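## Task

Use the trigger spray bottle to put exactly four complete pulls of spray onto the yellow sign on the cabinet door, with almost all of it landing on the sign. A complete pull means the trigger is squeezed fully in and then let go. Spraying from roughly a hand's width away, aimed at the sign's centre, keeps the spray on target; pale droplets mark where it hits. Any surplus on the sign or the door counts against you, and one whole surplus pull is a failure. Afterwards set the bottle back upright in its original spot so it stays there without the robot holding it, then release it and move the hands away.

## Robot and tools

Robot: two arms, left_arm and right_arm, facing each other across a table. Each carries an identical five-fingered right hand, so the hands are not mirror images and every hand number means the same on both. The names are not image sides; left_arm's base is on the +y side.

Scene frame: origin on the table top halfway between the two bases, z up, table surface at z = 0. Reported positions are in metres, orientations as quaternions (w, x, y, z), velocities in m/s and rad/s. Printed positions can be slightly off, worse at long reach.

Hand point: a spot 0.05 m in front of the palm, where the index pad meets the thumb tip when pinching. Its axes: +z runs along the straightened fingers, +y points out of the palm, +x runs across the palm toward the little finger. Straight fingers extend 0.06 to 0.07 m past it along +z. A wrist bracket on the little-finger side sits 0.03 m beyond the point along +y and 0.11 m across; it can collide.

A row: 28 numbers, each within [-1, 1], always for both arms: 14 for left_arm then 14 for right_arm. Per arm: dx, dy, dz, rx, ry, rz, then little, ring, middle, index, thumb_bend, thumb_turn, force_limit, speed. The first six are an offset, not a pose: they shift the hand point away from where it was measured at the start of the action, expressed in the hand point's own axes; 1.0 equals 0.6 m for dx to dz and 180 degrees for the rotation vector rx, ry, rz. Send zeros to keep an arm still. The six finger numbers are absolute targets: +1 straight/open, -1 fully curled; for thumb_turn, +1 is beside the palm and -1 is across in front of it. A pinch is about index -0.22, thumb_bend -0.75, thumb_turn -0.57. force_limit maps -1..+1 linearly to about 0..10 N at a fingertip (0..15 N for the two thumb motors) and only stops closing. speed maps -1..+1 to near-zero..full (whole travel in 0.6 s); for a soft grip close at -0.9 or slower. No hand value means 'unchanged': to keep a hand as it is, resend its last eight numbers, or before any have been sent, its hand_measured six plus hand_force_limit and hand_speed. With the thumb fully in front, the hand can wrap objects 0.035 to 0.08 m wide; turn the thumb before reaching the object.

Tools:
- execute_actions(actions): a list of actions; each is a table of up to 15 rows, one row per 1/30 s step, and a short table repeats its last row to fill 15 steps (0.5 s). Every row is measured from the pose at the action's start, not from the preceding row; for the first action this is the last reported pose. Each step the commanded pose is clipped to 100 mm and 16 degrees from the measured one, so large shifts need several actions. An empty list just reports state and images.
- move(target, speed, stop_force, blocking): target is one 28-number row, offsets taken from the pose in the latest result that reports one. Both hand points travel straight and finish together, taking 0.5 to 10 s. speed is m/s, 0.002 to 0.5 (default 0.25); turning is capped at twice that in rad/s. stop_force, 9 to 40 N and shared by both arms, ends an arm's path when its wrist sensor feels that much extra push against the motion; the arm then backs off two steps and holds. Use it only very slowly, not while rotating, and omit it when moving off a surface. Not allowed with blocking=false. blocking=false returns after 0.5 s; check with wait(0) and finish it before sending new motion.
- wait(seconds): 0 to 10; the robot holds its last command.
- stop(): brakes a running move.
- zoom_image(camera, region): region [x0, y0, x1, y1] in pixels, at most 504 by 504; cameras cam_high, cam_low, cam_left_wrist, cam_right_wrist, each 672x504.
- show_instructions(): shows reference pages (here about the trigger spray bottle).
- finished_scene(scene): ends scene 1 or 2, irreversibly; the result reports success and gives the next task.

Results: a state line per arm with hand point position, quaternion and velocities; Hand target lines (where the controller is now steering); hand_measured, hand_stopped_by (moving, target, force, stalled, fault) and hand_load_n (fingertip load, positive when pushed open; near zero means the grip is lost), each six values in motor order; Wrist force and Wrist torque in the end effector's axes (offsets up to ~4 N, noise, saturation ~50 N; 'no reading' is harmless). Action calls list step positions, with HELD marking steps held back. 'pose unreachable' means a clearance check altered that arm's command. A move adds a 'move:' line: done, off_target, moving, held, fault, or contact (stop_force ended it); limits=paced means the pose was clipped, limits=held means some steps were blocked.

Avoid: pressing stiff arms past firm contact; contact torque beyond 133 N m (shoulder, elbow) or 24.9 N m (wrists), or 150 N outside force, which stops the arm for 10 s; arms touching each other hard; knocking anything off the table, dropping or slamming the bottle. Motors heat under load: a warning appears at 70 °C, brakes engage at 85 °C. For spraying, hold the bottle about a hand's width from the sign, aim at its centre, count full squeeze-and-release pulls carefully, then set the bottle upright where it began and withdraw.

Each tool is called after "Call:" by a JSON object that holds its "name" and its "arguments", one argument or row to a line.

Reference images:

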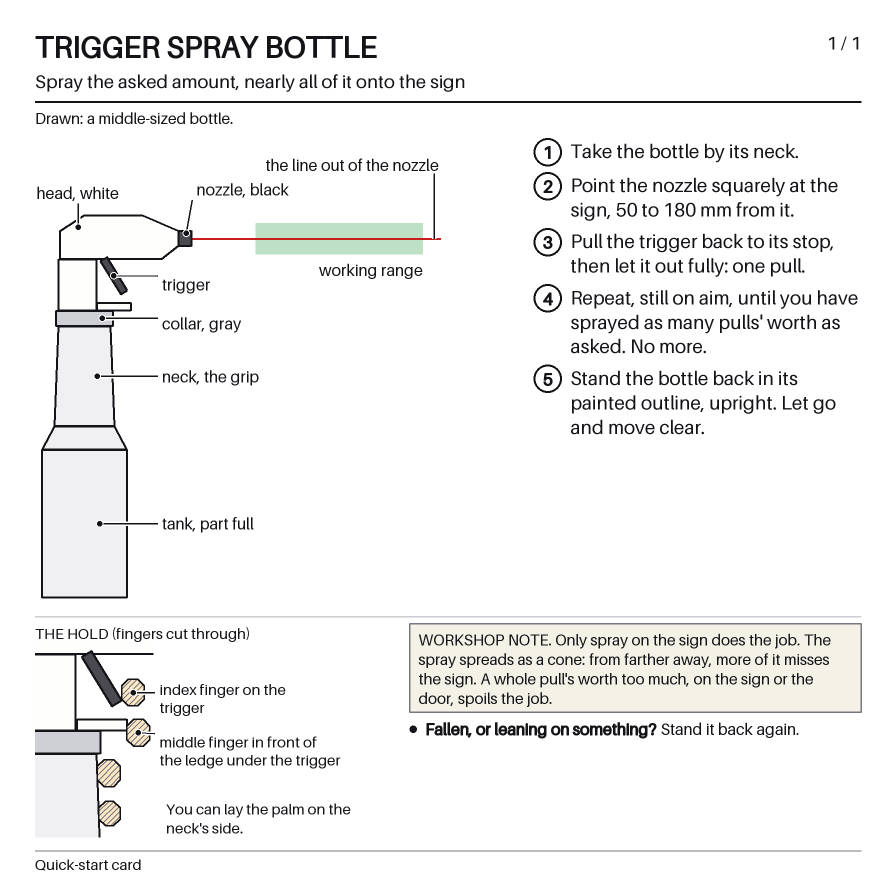

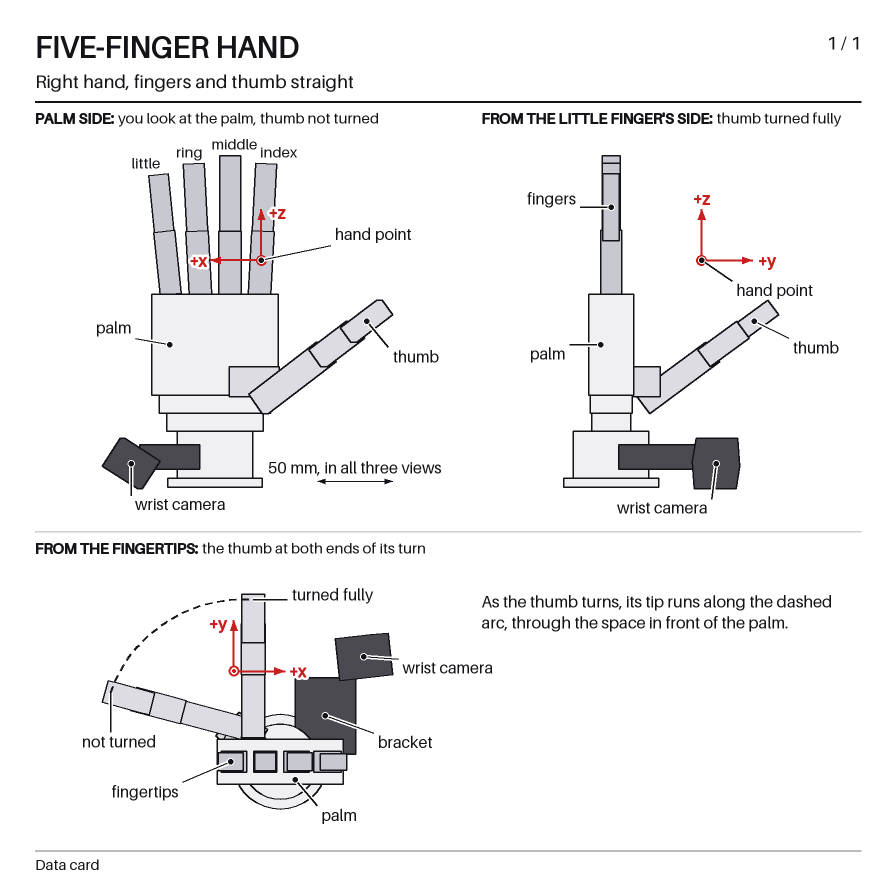

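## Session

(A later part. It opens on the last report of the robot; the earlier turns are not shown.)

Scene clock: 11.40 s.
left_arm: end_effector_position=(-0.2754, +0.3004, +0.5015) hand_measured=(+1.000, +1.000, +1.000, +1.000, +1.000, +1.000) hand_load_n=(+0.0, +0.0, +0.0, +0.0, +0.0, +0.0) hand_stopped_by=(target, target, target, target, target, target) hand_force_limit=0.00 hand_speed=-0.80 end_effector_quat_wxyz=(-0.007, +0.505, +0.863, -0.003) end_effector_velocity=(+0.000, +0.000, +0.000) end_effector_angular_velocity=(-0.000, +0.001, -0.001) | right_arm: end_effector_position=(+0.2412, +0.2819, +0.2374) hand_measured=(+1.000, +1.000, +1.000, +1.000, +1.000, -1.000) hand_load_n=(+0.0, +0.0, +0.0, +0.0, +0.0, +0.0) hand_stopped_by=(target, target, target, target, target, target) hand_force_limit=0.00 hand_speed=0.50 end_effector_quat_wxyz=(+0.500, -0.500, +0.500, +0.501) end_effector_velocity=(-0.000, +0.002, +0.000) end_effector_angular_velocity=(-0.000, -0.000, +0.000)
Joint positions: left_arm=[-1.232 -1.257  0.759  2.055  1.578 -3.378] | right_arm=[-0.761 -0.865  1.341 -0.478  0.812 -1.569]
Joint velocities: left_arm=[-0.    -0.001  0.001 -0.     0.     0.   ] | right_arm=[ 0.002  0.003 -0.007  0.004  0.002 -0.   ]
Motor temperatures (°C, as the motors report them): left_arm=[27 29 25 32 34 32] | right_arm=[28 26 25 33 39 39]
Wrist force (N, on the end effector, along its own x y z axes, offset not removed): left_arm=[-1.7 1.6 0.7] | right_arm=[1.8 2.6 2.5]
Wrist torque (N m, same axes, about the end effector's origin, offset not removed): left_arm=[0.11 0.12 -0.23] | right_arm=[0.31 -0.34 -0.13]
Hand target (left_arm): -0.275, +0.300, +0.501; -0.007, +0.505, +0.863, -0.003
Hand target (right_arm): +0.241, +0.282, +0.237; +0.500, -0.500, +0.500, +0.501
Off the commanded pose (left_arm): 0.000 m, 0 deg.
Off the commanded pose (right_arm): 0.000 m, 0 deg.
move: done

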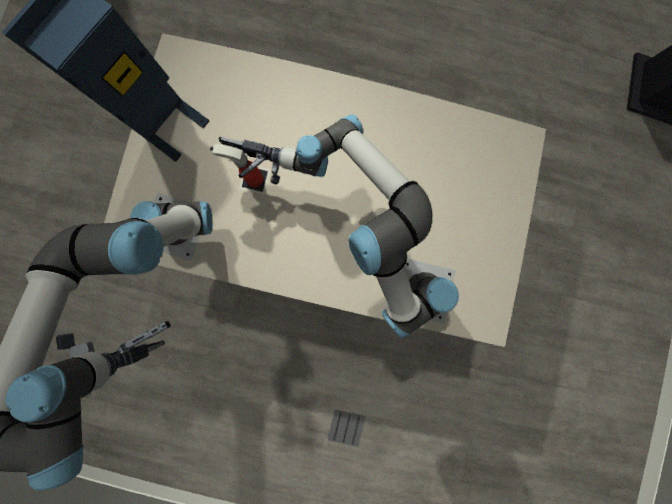

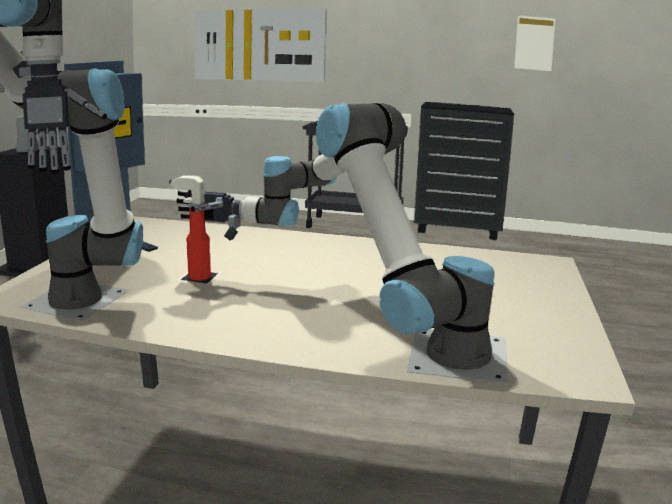

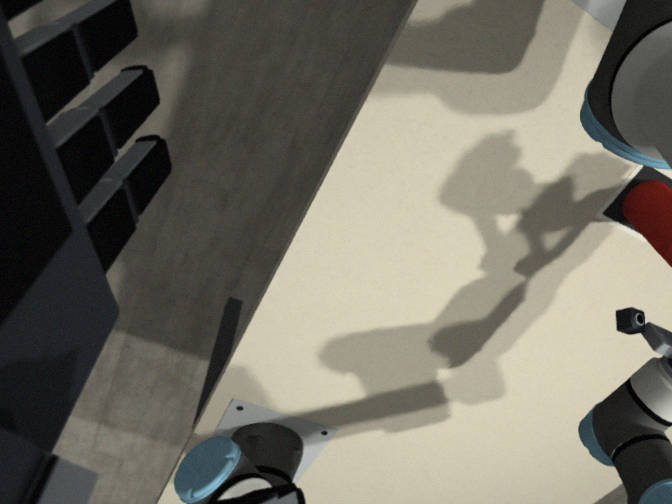

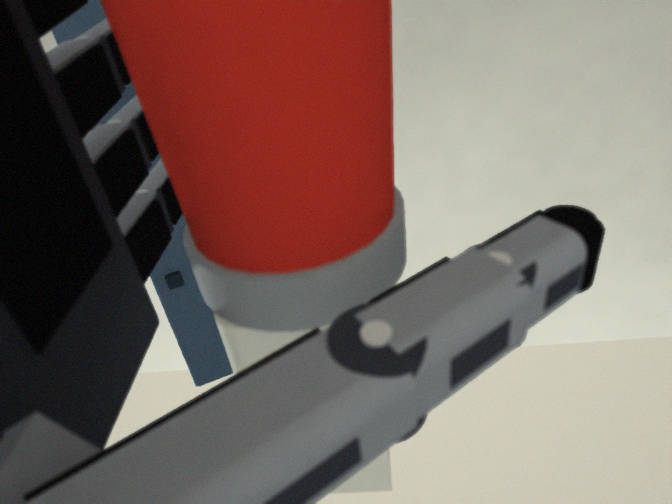

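Call:
{"name": "move", "arguments": {
  "target": [0,0,0,0,0,0,1,1,1,1,1,1,0,-0.8,-0.01,0.022,0.04,0,0,0,1,1,1,1,1,-1,0,0.5],
  "speed": 0.04
}}

Call:
{"name": "move", "arguments": {
  "target": [0,0,0,0,0,0,1,1,1,1,1,1,0,-0.8,0,0,0,0,0,0,-1,-1,-1,0.5,-1,-1,0.8,-0.5]
}}

Call:
{"name": "zoom_image", "arguments": {
  "camera": "cam_low",
  "region": [150,160,270,250]
}}

Call:
{"name": "zoom_image", "arguments": {
  "camera": "cam_high",
  "region": [190,110,310,200]
}}

Scene clock: 12.57 s.
left_arm: end_effector_position=(-0.2754, +0.3004, +0.5015) hand_measured=(+1.000, +1.000, +1.000, +1.000, +1.000, +1.000) hand_load_n=(+0.0, +0.0, +0.0, +0.0, +0.0, +0.0) hand_stopped_by=(target, target, target, target, target, target) hand_force_limit=0.00 hand_speed=-0.80 end_effector_quat_wxyz=(-0.007, +0.505, +0.863, -0.003) end_effector_velocity=(+0.000, +0.000, -0.000) end_effector_angular_velocity=(+0.000, -0.001, +0.000) | right_arm: end_effector_position=(+0.2281, +0.3058, +0.2434) hand_measured=(+1.000, +1.000, +1.000, +1.000, +1.000, -1.000) hand_load_n=(+0.0, +0.0, +0.0, +0.0, +0.0, -0.5) hand_stopped_by=(target, target, target, target, target, target) hand_force_limit=0.00 hand_speed=0.50 end_effector_quat_wxyz=(+0.500, -0.500, +0.500, +0.501) end_effector_velocity=(-0.001, +0.002, +0.000) end_effector_angular_velocity=(-0.001, +0.000, -0.000)
Joint positions: left_arm=[-1.232 -1.257  0.759  2.055  1.578 -3.378] | right_arm=[-0.721 -0.84   1.28  -0.441  0.853 -1.569]
Joint velocities: left_arm=[-0.    -0.     0.001  0.001 -0.    -0.   ] | right_arm=[ 0.003  0.002 -0.004  0.003  0.003 -0.   ]
Motor temperatures (°C, as the motors report them): left_arm=[27 29 25 32 34 32] | right_arm=[28 26 25 33 39 39]
Wrist force (N, on the end effector, along its own x y z axes, offset not removed): left_arm=[-0.7 1.1 0.7] | right_arm=[1.8 -4.2 3.0]
Wrist torque (N m, same axes, about the end effector's origin, offset not removed): left_arm=[0.09 -0.05 -0.17] | right_arm=[-1.00 -0.40 -0.39]
Hand target (left_arm): -0.275, +0.300, +0.501; -0.007, +0.505, +0.863, -0.003
Hand target (right_arm): +0.228, +0.306, +0.243; +0.500, -0.500, +0.500, +0.501
Off the commanded pose (left_arm): 0.000 m, 0 deg.
Off the commanded pose (right_arm): 0.000 m, 0 deg.
move: done

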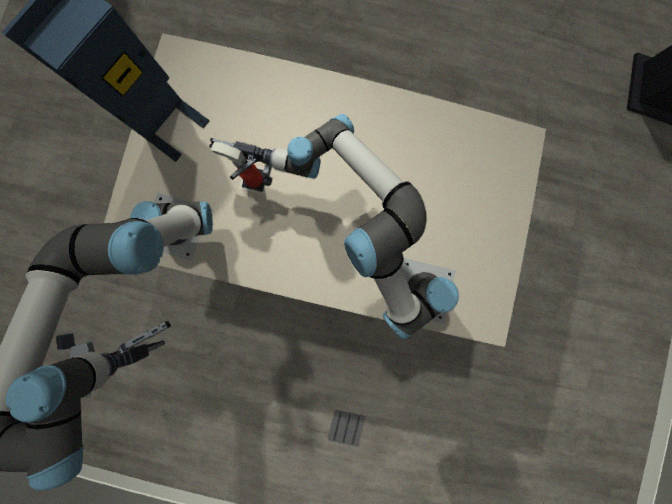

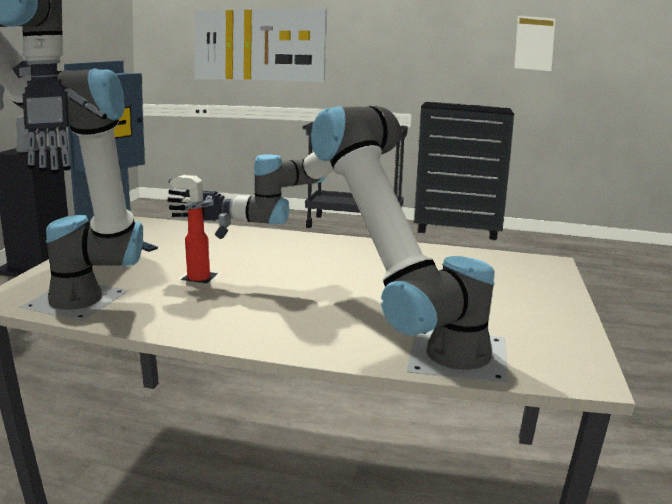

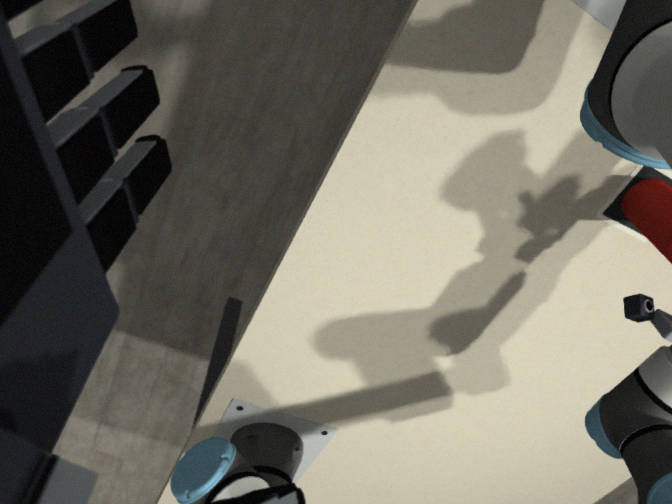

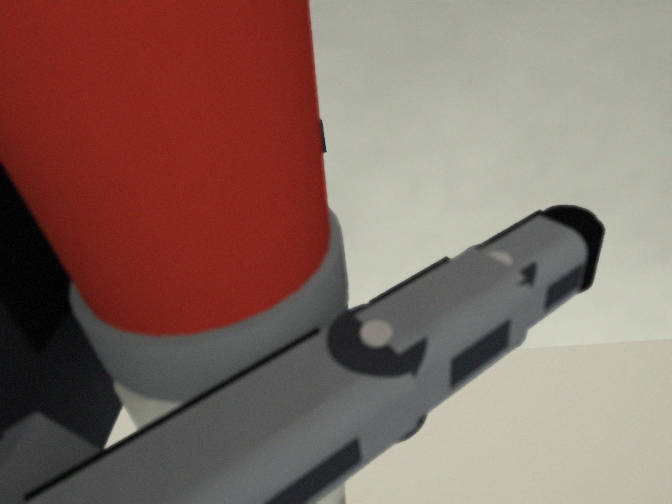

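Scene clock: 14.87 s.
left_arm: end_effector_position=(-0.2754, +0.3004, +0.5015) hand_measured=(+1.000, +1.000, +1.000, +1.000, +1.000, +1.000) hand_load_n=(+0.0, +0.0, +0.0, +0.0, +0.0, +0.0) hand_stopped_by=(target, target, target, target, target, target) hand_force_limit=0.00 hand_speed=-0.80 end_effector_quat_wxyz=(-0.007, +0.505, +0.863, -0.003) end_effector_velocity=(+0.000, +0.000, +0.000) end_effector_angular_velocity=(+0.000, -0.001, -0.001) | right_arm: end_effector_position=(+0.2281, +0.3058, +0.2434) hand_measured=(-0.622, -0.604, -0.548, +0.500, -0.028, -1.000) hand_load_n=(+11.5, +9.0, +8.5, +0.0, +12.5, +3.5) hand_stopped_by=(force, force, force, target, force, target) hand_force_limit=0.80 hand_speed=-0.50 end_effector_quat_wxyz=(+0.500, -0.500, +0.500, +0.501) end_effector_velocity=(+0.001, -0.000, +0.001) end_effector_angular_velocity=(+0.002, +0.000, -0.002)
Joint positions: left_arm=[-1.232 -1.257  0.759  2.055  1.578 -3.378] | right_arm=[-0.721 -0.84   1.28  -0.441  0.853 -1.569]
Joint velocities: left_arm=[-0.001 -0.     0.     0.001  0.     0.   ] | right_arm=[-0.001 -0.001 -0.001 -0.     0.001  0.002]
Motor temperatures (°C, as the motors report them): left_arm=[27 29 25 32 34 32] | right_arm=[28 26 25 33 39 39]
Wrist force (N, on the end effector, along its own x y z axes, offset not removed): left_arm=[-1.6 1.6 0.5] | right_arm=[-5.0 -2.5 6.7]
Wrist torque (N m, same axes, about the end effector's origin, offset not removed): left_arm=[0.14 0.13 -0.21] | right_arm=[-0.75 -0.64 -0.17]
Hand target (left_arm): -0.275, +0.300, +0.501; -0.007, +0.505, +0.863, -0.003
Hand target (right_arm): +0.228, +0.306, +0.243; +0.500, -0.500, +0.500, +0.501
Off the commanded pose (left_arm): 0.000 m, 0 deg.
Off the commanded pose (right_arm): 0.000 m, 0 deg.
move: done

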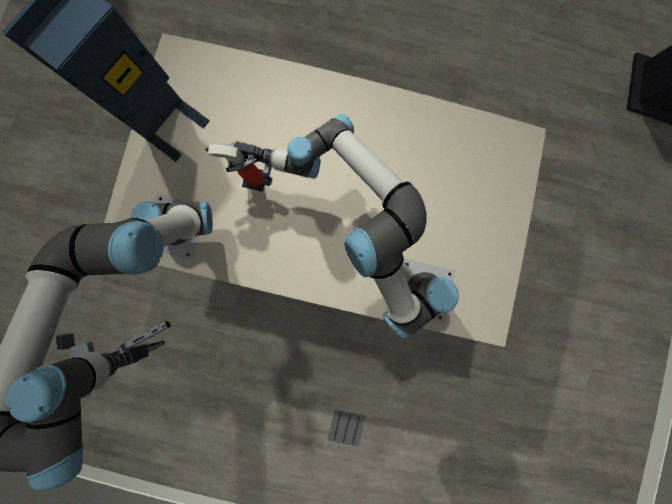

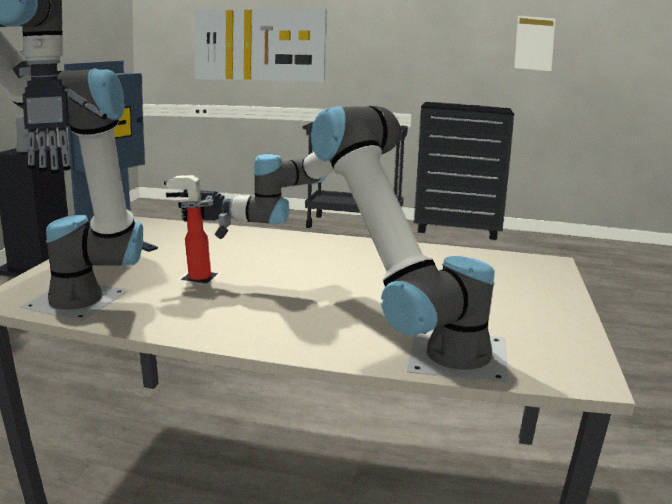

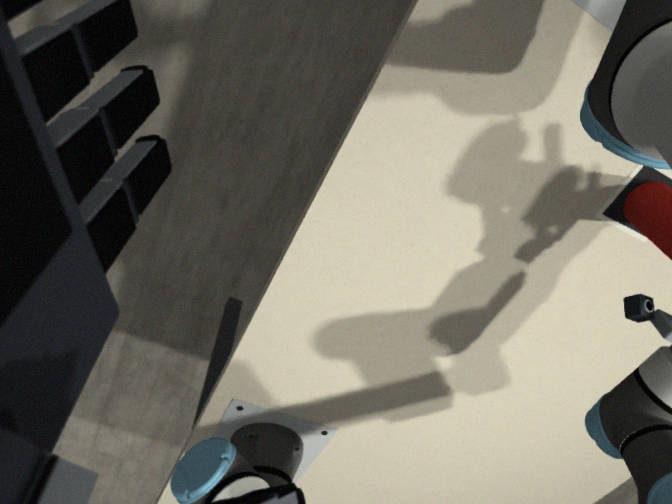

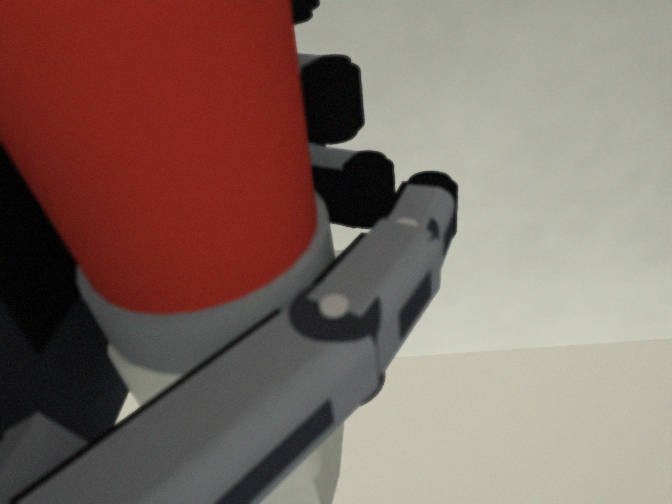

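Region (150, 160, 270, 250) of cam_low's 672x504 image, scaled by 4.200, with more detail than that image has; it fills the top 378 rows of this view, and the rest is white.

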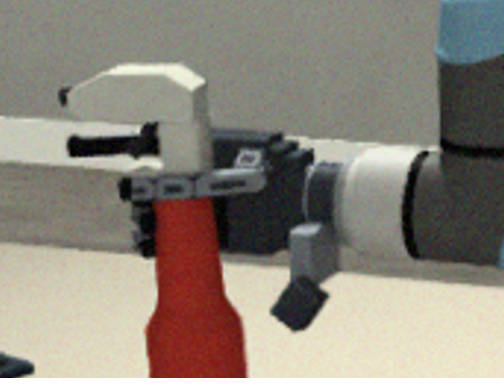

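Region (190, 110, 310, 200) of cam_high's 672x504 image, scaled by 4.200, with more detail than that image has; it fills the top 378 rows of this view, and the rest is white.

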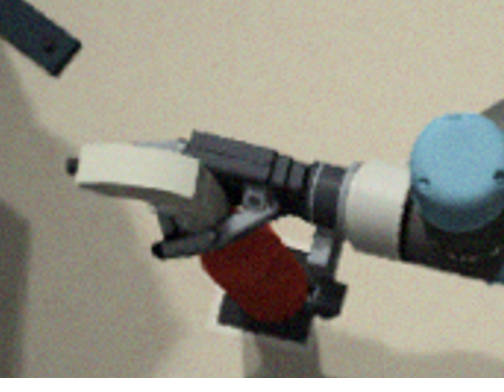

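Call:
{"name": "move", "arguments": {
  "target": [0,0,0,0,0,0,1,1,1,1,1,1,0,-0.8,-0.18,-0.06,0.17,0.17,0,0,-1,-1,-1,0.5,-1,-1,0.8,-0.5],
  "speed": 0.12
}}

Call:
{"name": "zoom_image", "arguments": {
  "camera": "cam_low",
  "region": [60,60,300,280]
}}

Call:
{"name": "zoom_image", "arguments": {
  "camera": "cam_high",
  "region": [40,0,310,200]
}}

Scene clock: 17.77 s.
left_arm: end_effector_position=(-0.2754, +0.3004, +0.5015) hand_measured=(+1.000, +1.000, +1.000, +1.000, +1.000, +1.000) hand_load_n=(+0.0, +0.0, +0.0, +0.0, +0.0, +0.0) hand_stopped_by=(target, target, target, target, target, target) hand_force_limit=0.00 hand_speed=-0.80 end_effector_quat_wxyz=(-0.007, +0.505, +0.863, -0.003) end_effector_velocity=(-0.000, -0.000, -0.000) end_effector_angular_velocity=(+0.000, -0.001, +0.000) | right_arm: end_effector_position=(+0.2644, +0.4079, +0.3514) hand_measured=(-0.622, -0.604, -0.548, +0.500, -0.028, -1.000) hand_load_n=(+8.5, +7.0, +8.5, +0.0, +12.5, +4.0) hand_stopped_by=(force, force, force, target, force, target) hand_force_limit=0.80 hand_speed=-0.50 end_effector_quat_wxyz=(+0.614, -0.350, +0.614, +0.351) end_effector_velocity=(+0.002, +0.001, +0.001) end_effector_angular_velocity=(-0.001, +0.001, -0.007)
Joint positions: left_arm=[-1.232 -1.257  0.759  2.055  1.578 -3.378] | right_arm=[-0.507 -0.764  0.856 -0.092  1.6   -1.569]
Joint velocities: left_arm=[ 0.     0.     0.001 -0.    -0.    -0.   ] | right_arm=[ 0.001  0.004 -0.011  0.008  0.008 -0.   ]
Motor temperatures (°C, as the motors report them): left_arm=[27 29 25 32 34 32] | right_arm=[28 26 25 33 39 39]
Wrist force (N, on the end effector, along its own x y z axes, offset not removed): left_arm=[-0.7 0.1 1.0] | right_arm=[5.7 -4.6 0.4]
Wrist torque (N m, same axes, about the end effector's origin, offset not removed): left_arm=[-0.12 -0.08 -0.30] | right_arm=[-0.83 -0.63 -0.10]
Hand target (left_arm): -0.275, +0.300, +0.501; -0.007, +0.505, +0.863, -0.003
Hand target (right_arm): +0.264, +0.408, +0.351; +0.614, -0.350, +0.614, +0.351
Off the commanded pose (left_arm): 0.000 m, 0 deg.
Off the commanded pose (right_arm): 0.000 m, 0 deg.
move: done

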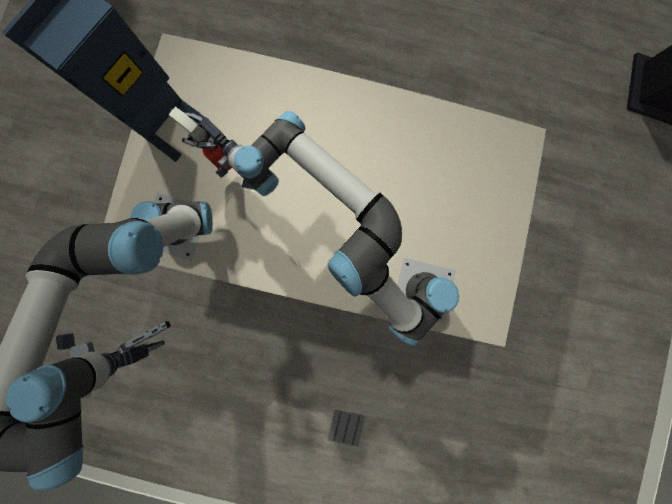

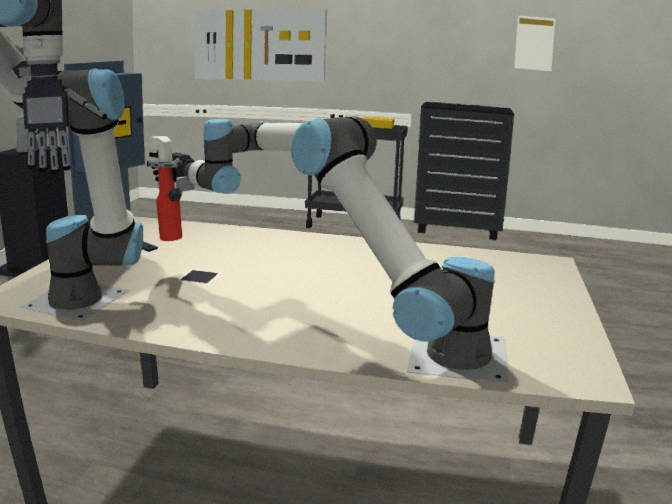

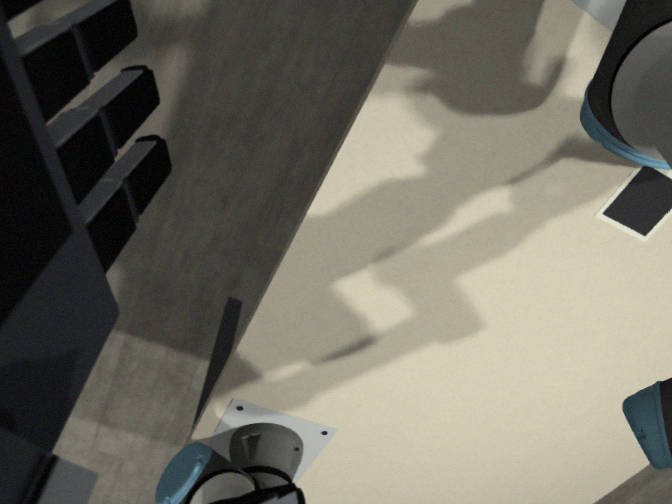

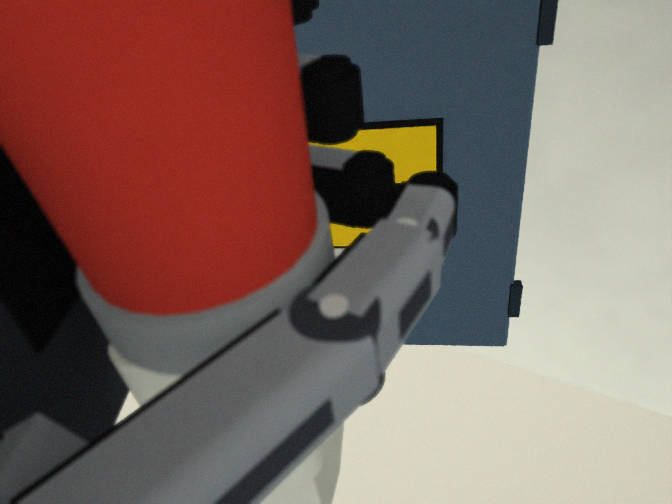

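Region (60, 60, 300, 280) of cam_low's 672x504 image, scaled by 2.100, with more detail than that image has; it fills the top 462 rows of this view, and the rest is white.

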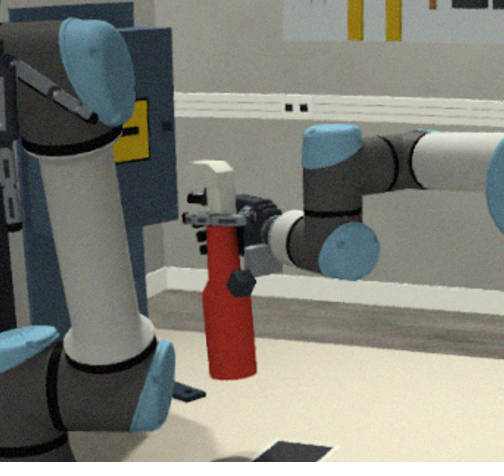

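Region (40, 0, 310, 200) of cam_high's 672x504 image, scaled by 1.867, with more detail than that image has; it fills the top 373 rows of this view, and the rest is white.

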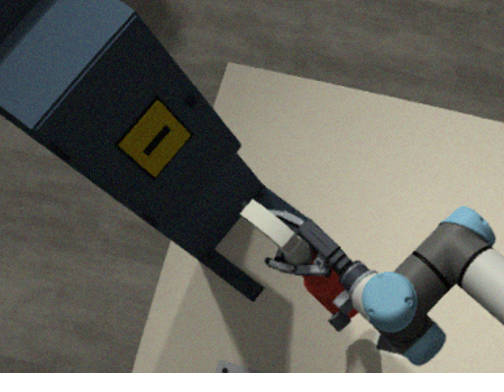

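Call:
{"name": "move", "arguments": {
  "target": [0,0,0,0,0,0,1,1,1,1,1,1,0,-0.8,-0.04,0.035,0.09,0,0,0,-1,-1,-1,0.5,-1,-1,0.8,-0.5],
  "speed": 0.1
}}

Call:
{"name": "zoom_image", "arguments": {
  "camera": "cam_low",
  "region": [80,80,240,200]
}}

Call:
{"name": "zoom_image", "arguments": {
  "camera": "cam_high",
  "region": [80,40,240,160]
}}

Scene clock: 19.03 s.
left_arm: end_effector_position=(-0.2754, +0.3004, +0.5015) hand_measured=(+1.000, +1.000, +1.000, +1.000, +1.000, +1.000) hand_load_n=(+0.0, +0.0, +0.0, +0.0, +0.0, +0.0) hand_stopped_by=(target, target, target, target, target, target) hand_force_limit=0.00 hand_speed=-0.80 end_effector_quat_wxyz=(-0.007, +0.505, +0.863, -0.003) end_effector_velocity=(-0.000, -0.000, -0.000) end_effector_angular_velocity=(+0.000, -0.000, -0.001) | right_arm: end_effector_position=(+0.2738, +0.4647, +0.3752) hand_measured=(-0.622, -0.604, -0.548, +0.500, -0.028, -1.000) hand_load_n=(+8.5, +7.0, +8.5, +0.0, +12.5, +4.0) hand_stopped_by=(force, force, force, target, force, target) hand_force_limit=0.80 hand_speed=-0.50 end_effector_quat_wxyz=(+0.614, -0.350, +0.614, +0.352) end_effector_velocity=(+0.002, +0.002, +0.001) end_effector_angular_velocity=(-0.006, +0.002, -0.001)
Joint positions: left_arm=[-1.232 -1.257  0.759  2.055  1.578 -3.378] | right_arm=[-0.482 -0.515  0.331  0.184  1.626 -1.569]
Joint velocities: left_arm=[ 0.     0.    -0.     0.    -0.     0.001] | right_arm=[-0.001  0.02  -0.045  0.031  0.    -0.001]
Motor temperatures (°C, as the motors report them): left_arm=[27 29 25 32 34 32] | right_arm=[28 26 25 33 39 39]
Wrist force (N, on the end effector, along its own x y z axes, offset not removed): left_arm=[-1.1 1.7 1.1] | right_arm=[3.8 -3.1 -0.8]
Wrist torque (N m, same axes, about the end effector's origin, offset not removed): left_arm=[0.16 0.03 -0.22] | right_arm=[-0.44 -0.46 -0.29]
Hand target (left_arm): -0.275, +0.300, +0.501; -0.007, +0.505, +0.863, -0.003
Hand target (right_arm): +0.274, +0.465, +0.375; +0.614, -0.350, +0.614, +0.351
Off the commanded pose (left_arm): 0.000 m, 0 deg.
Off the commanded pose (right_arm): 0.000 m, 0 deg.
move: done

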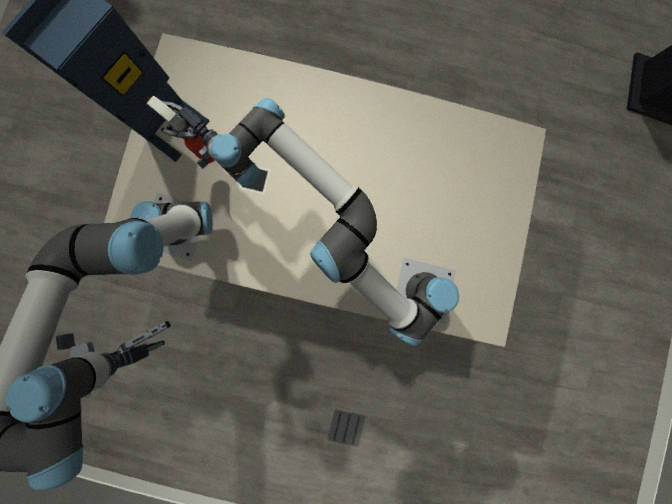

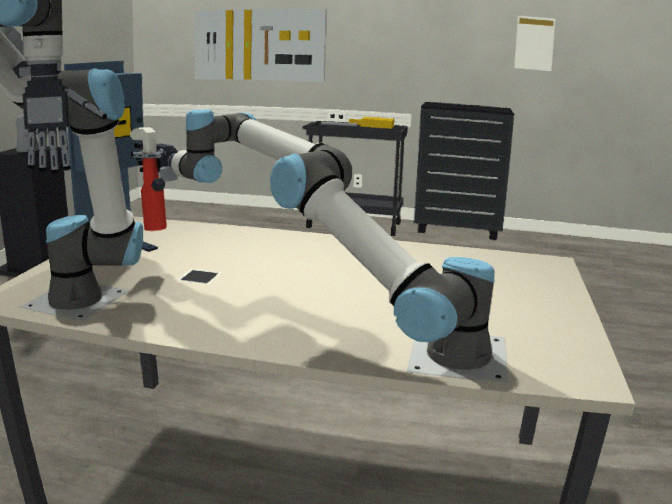

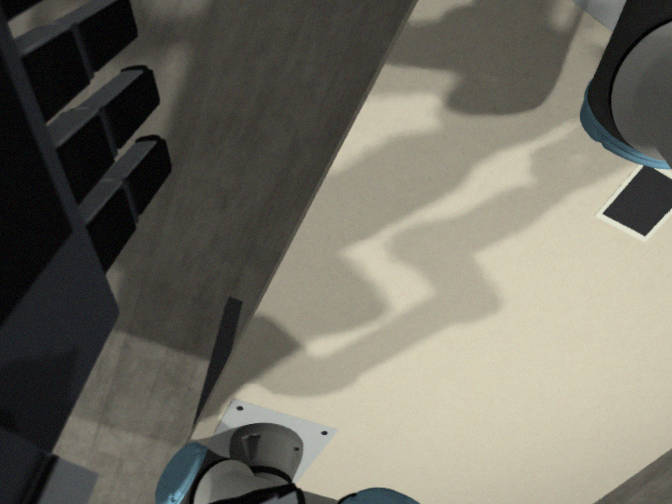

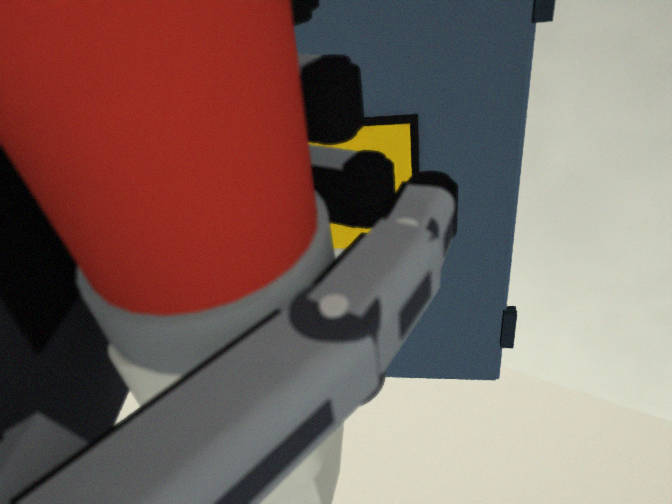

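Region (80, 80, 240, 200) of cam_low's 672x504 image, scaled by 3.150, with more detail than that image has; it fills the top 378 rows of this view, and the rest is white.

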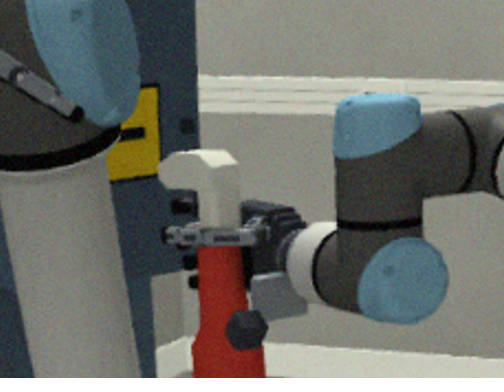

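Region (80, 40, 240, 160) of cam_high's 672x504 image, scaled by 3.150, with more detail than that image has; it fills the top 378 rows of this view, and the rest is white.

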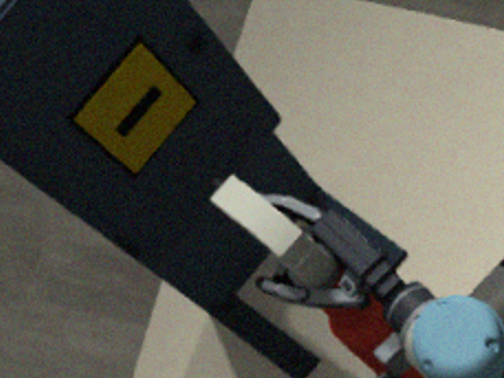

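Call:
{"name": "move", "arguments": {
  "target": [0,0,0,0,0,0,1,1,1,1,1,1,0,-0.8,-0.035,-0.01,-0.015,0,-0.025,0,-1,-1,-1,0.5,-1,-1,0.8,-0.5],
  "speed": 0.05
}}

Call:
{"name": "move", "arguments": {
  "target": [0,0,0,0,0,0,1,1,1,1,1,1,0,-0.8,0,0,0,0,0,0,-1,-1,-1,-1,-1,-1,1,-0.3]
}}

Call:
{"name": "zoom_image", "arguments": {
  "camera": "cam_low",
  "region": [80,80,240,200]
}}

Call:
{"name": "zoom_image", "arguments": {
  "camera": "cam_high",
  "region": [80,40,200,130]
}}

Scene clock: 20.30 s.
left_arm: end_effector_position=(-0.2754, +0.3004, +0.5015) hand_measured=(+1.000, +1.000, +1.000, +1.000, +1.000, +1.000) hand_load_n=(+0.0, +0.0, +0.0, +0.0, +0.0, +0.0) hand_stopped_by=(target, target, target, target, target, target) hand_force_limit=0.00 hand_speed=-0.80 end_effector_quat_wxyz=(-0.007, +0.505, +0.863, -0.003) end_effector_velocity=(+0.000, -0.000, +0.000) end_effector_angular_velocity=(-0.001, +0.002, +0.000) | right_arm: end_effector_position=(+0.2744, +0.4540, +0.3961) hand_measured=(-0.622, -0.604, -0.548, +0.500, -0.028, -1.000) hand_load_n=(+8.5, +7.0, +8.5, +0.0, +12.5, +4.0) hand_stopped_by=(force, force, force, target, force, target) hand_force_limit=0.80 hand_speed=-0.50 end_effector_quat_wxyz=(+0.637, -0.336, +0.590, +0.365) end_effector_velocity=(-0.000, -0.001, +0.002) end_effector_angular_velocity=(+0.007, -0.004, -0.000)
Joint positions: left_arm=[-1.232 -1.257  0.759  2.055  1.578 -3.378] | right_arm=[-0.489 -0.6    0.492  0.03   1.618 -1.573]
Joint velocities: left_arm=[ 0.001 -0.    -0.002  0.    -0.     0.   ] | right_arm=[-0.    -0.007  0.014 -0.015 -0.    -0.   ]
Motor temperatures (°C, as the motors report them): left_arm=[27 29 25 32 34 32] | right_arm=[28 26 25 33 39 39]
Wrist force (N, on the end effector, along its own x y z axes, offset not removed): left_arm=[-0.7 2.1 -0.3] | right_arm=[3.5 -1.3 1.2]
Wrist torque (N m, same axes, about the end effector's origin, offset not removed): left_arm=[0.22 0.01 -0.24] | right_arm=[-0.48 -0.20 -0.21]
Hand target (left_arm): -0.275, +0.300, +0.501; -0.007, +0.505, +0.863, -0.003
Hand target (right_arm): +0.274, +0.454, +0.396; +0.637, -0.336, +0.590, +0.365
Off the commanded pose (left_arm): 0.000 m, 0 deg.
Off the commanded pose (right_arm): 0.000 m, 0 deg.
move: done

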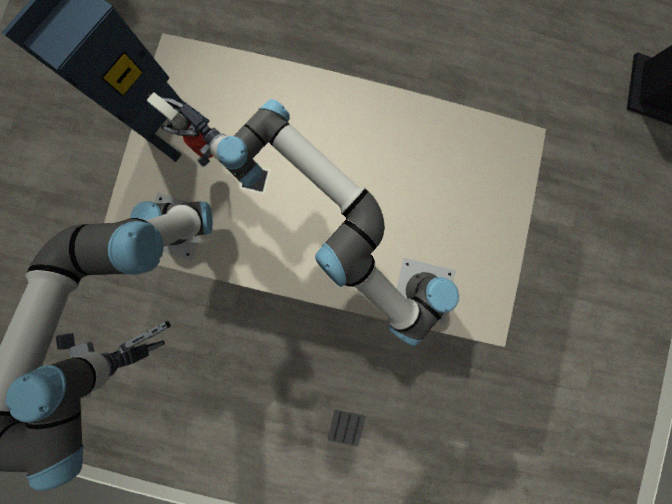

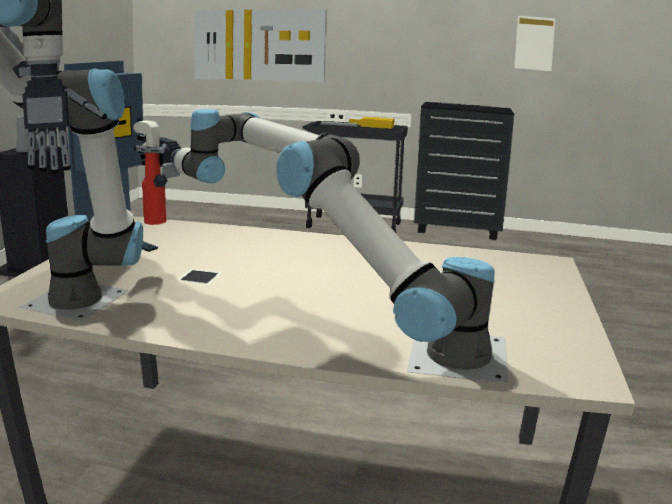

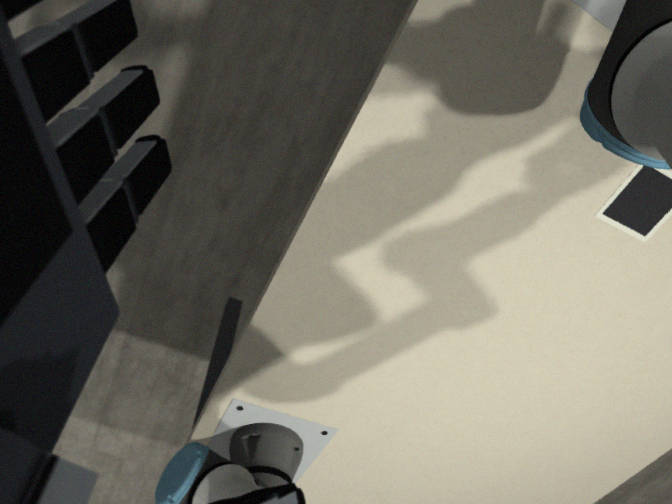

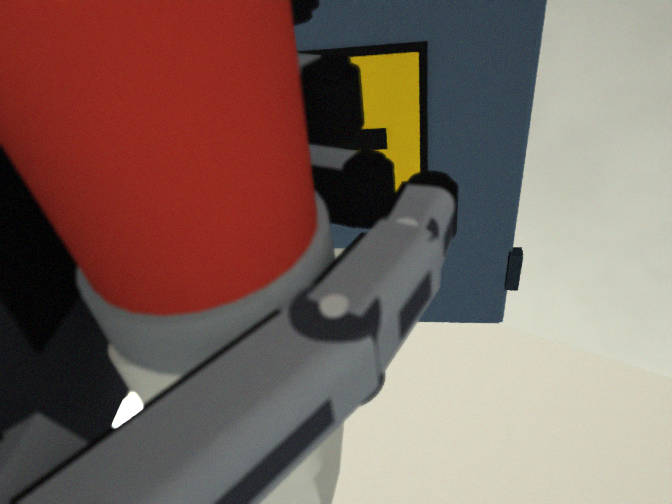

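Scene clock: 21.53 s.
left_arm: end_effector_position=(-0.2754, +0.3004, +0.5015) hand_measured=(+1.000, +1.000, +1.000, +1.000, +1.000, +1.000) hand_load_n=(+0.0, +0.0, +0.0, +0.0, +0.0, +0.0) hand_stopped_by=(target, target, target, target, target, target) hand_force_limit=0.00 hand_speed=-0.80 end_effector_quat_wxyz=(-0.007, +0.505, +0.863, -0.003) end_effector_velocity=(-0.000, +0.000, +0.000) end_effector_angular_velocity=(-0.000, +0.001, +0.001) | right_arm: end_effector_position=(+0.2744, +0.4540, +0.3961) hand_measured=(-0.622, -0.604, -0.548, -0.608, -0.028, -1.000) hand_load_n=(+7.5, +6.0, +7.5, +11.5, +13.0, +3.0) hand_stopped_by=(force, force, force, force, force, target) hand_force_limit=1.00 hand_speed=-0.30 end_effector_quat_wxyz=(+0.637, -0.336, +0.590, +0.365) end_effector_velocity=(-0.000, +0.000, +0.000) end_effector_angular_velocity=(+0.001, +0.001, +0.000)
Joint positions: left_arm=[-1.232 -1.257  0.759  2.055  1.578 -3.378] | right_arm=[-0.489 -0.6    0.492  0.03   1.618 -1.573]
Joint velocities: left_arm=[-0.     0.    -0.001 -0.    -0.    -0.001] | right_arm=[ 0.001 -0.     0.    -0.     0.     0.001]
Motor temperatures (°C, as the motors report them): left_arm=[27 29 25 32 34 32] | right_arm=[28 26 25 33 39 39]
Wrist force (N, on the end effector, along its own x y z axes, offset not removed): left_arm=[-1.2 0.1 1.5] | right_arm=[3.8 -3.6 3.6]
Wrist torque (N m, same axes, about the end effector's origin, offset not removed): left_arm=[-0.16 0.02 -0.29] | right_arm=[-0.75 -0.54 -0.25]
Hand target (left_arm): -0.275, +0.300, +0.501; -0.007, +0.505, +0.863, -0.003
Hand target (right_arm): +0.274, +0.454, +0.396; +0.637, -0.336, +0.590, +0.365
Off the commanded pose (left_arm): 0.000 m, 0 deg.
Off the commanded pose (right_arm): 0.000 m, 0 deg.
move: done

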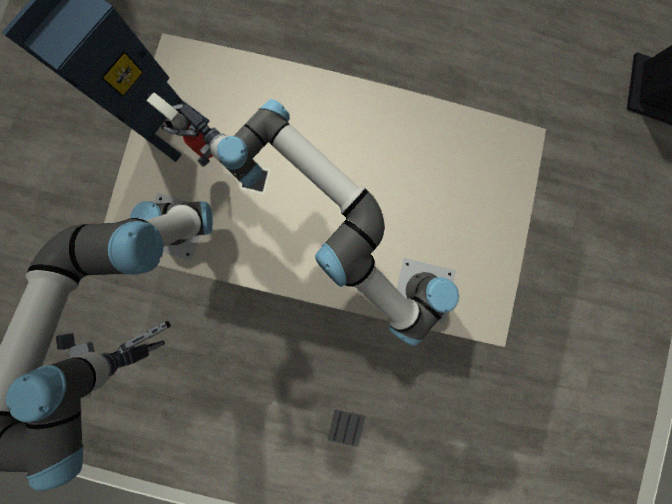

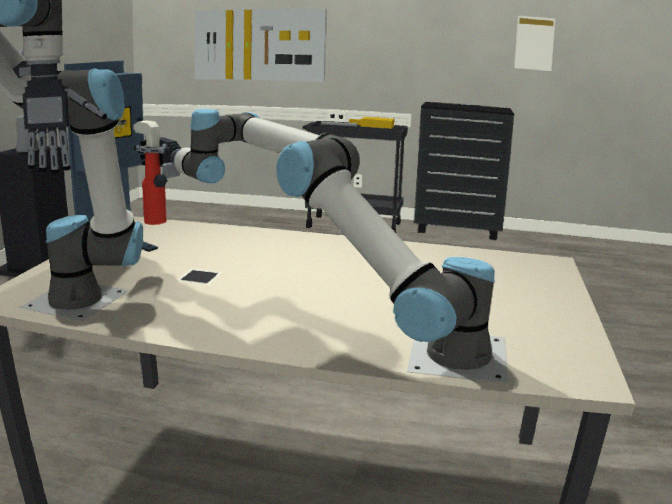

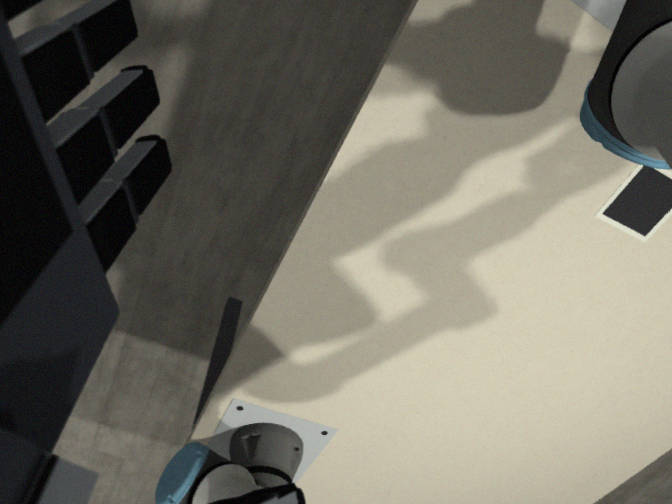

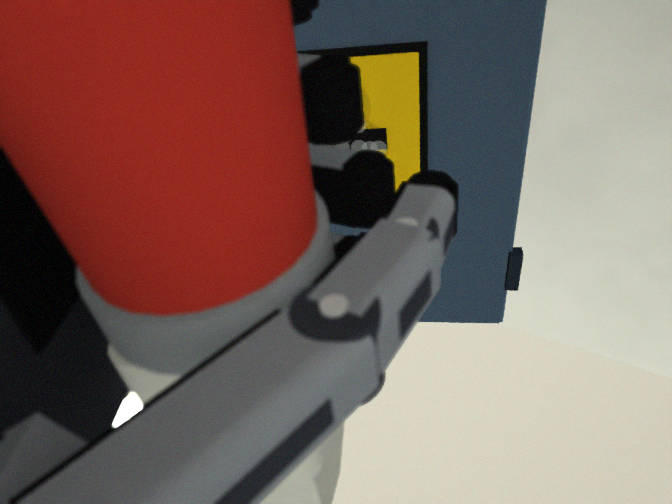

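Region (80, 80, 240, 200) of cam_low's 672x504 image, scaled by 3.150, with more detail than that image has; it fills the top 378 rows of this view, and the rest is white.

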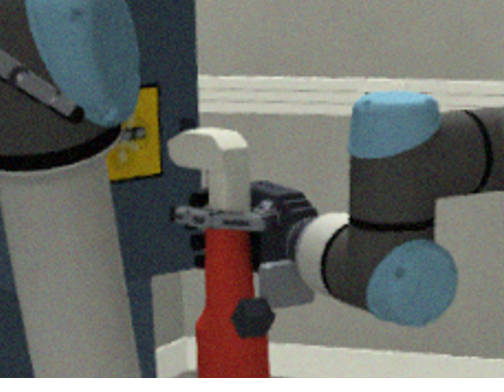

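Region (80, 40, 200, 130) of cam_high's 672x504 image, scaled by 4.200, with more detail than that image has; it fills the top 378 rows of this view, and the rest is white.

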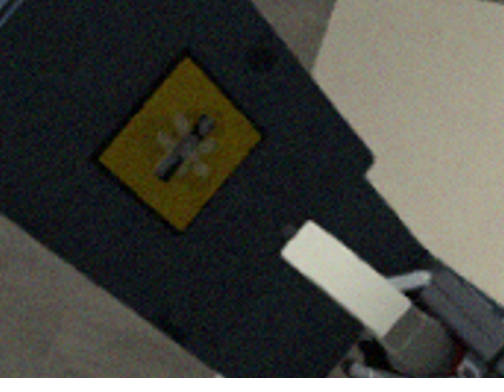

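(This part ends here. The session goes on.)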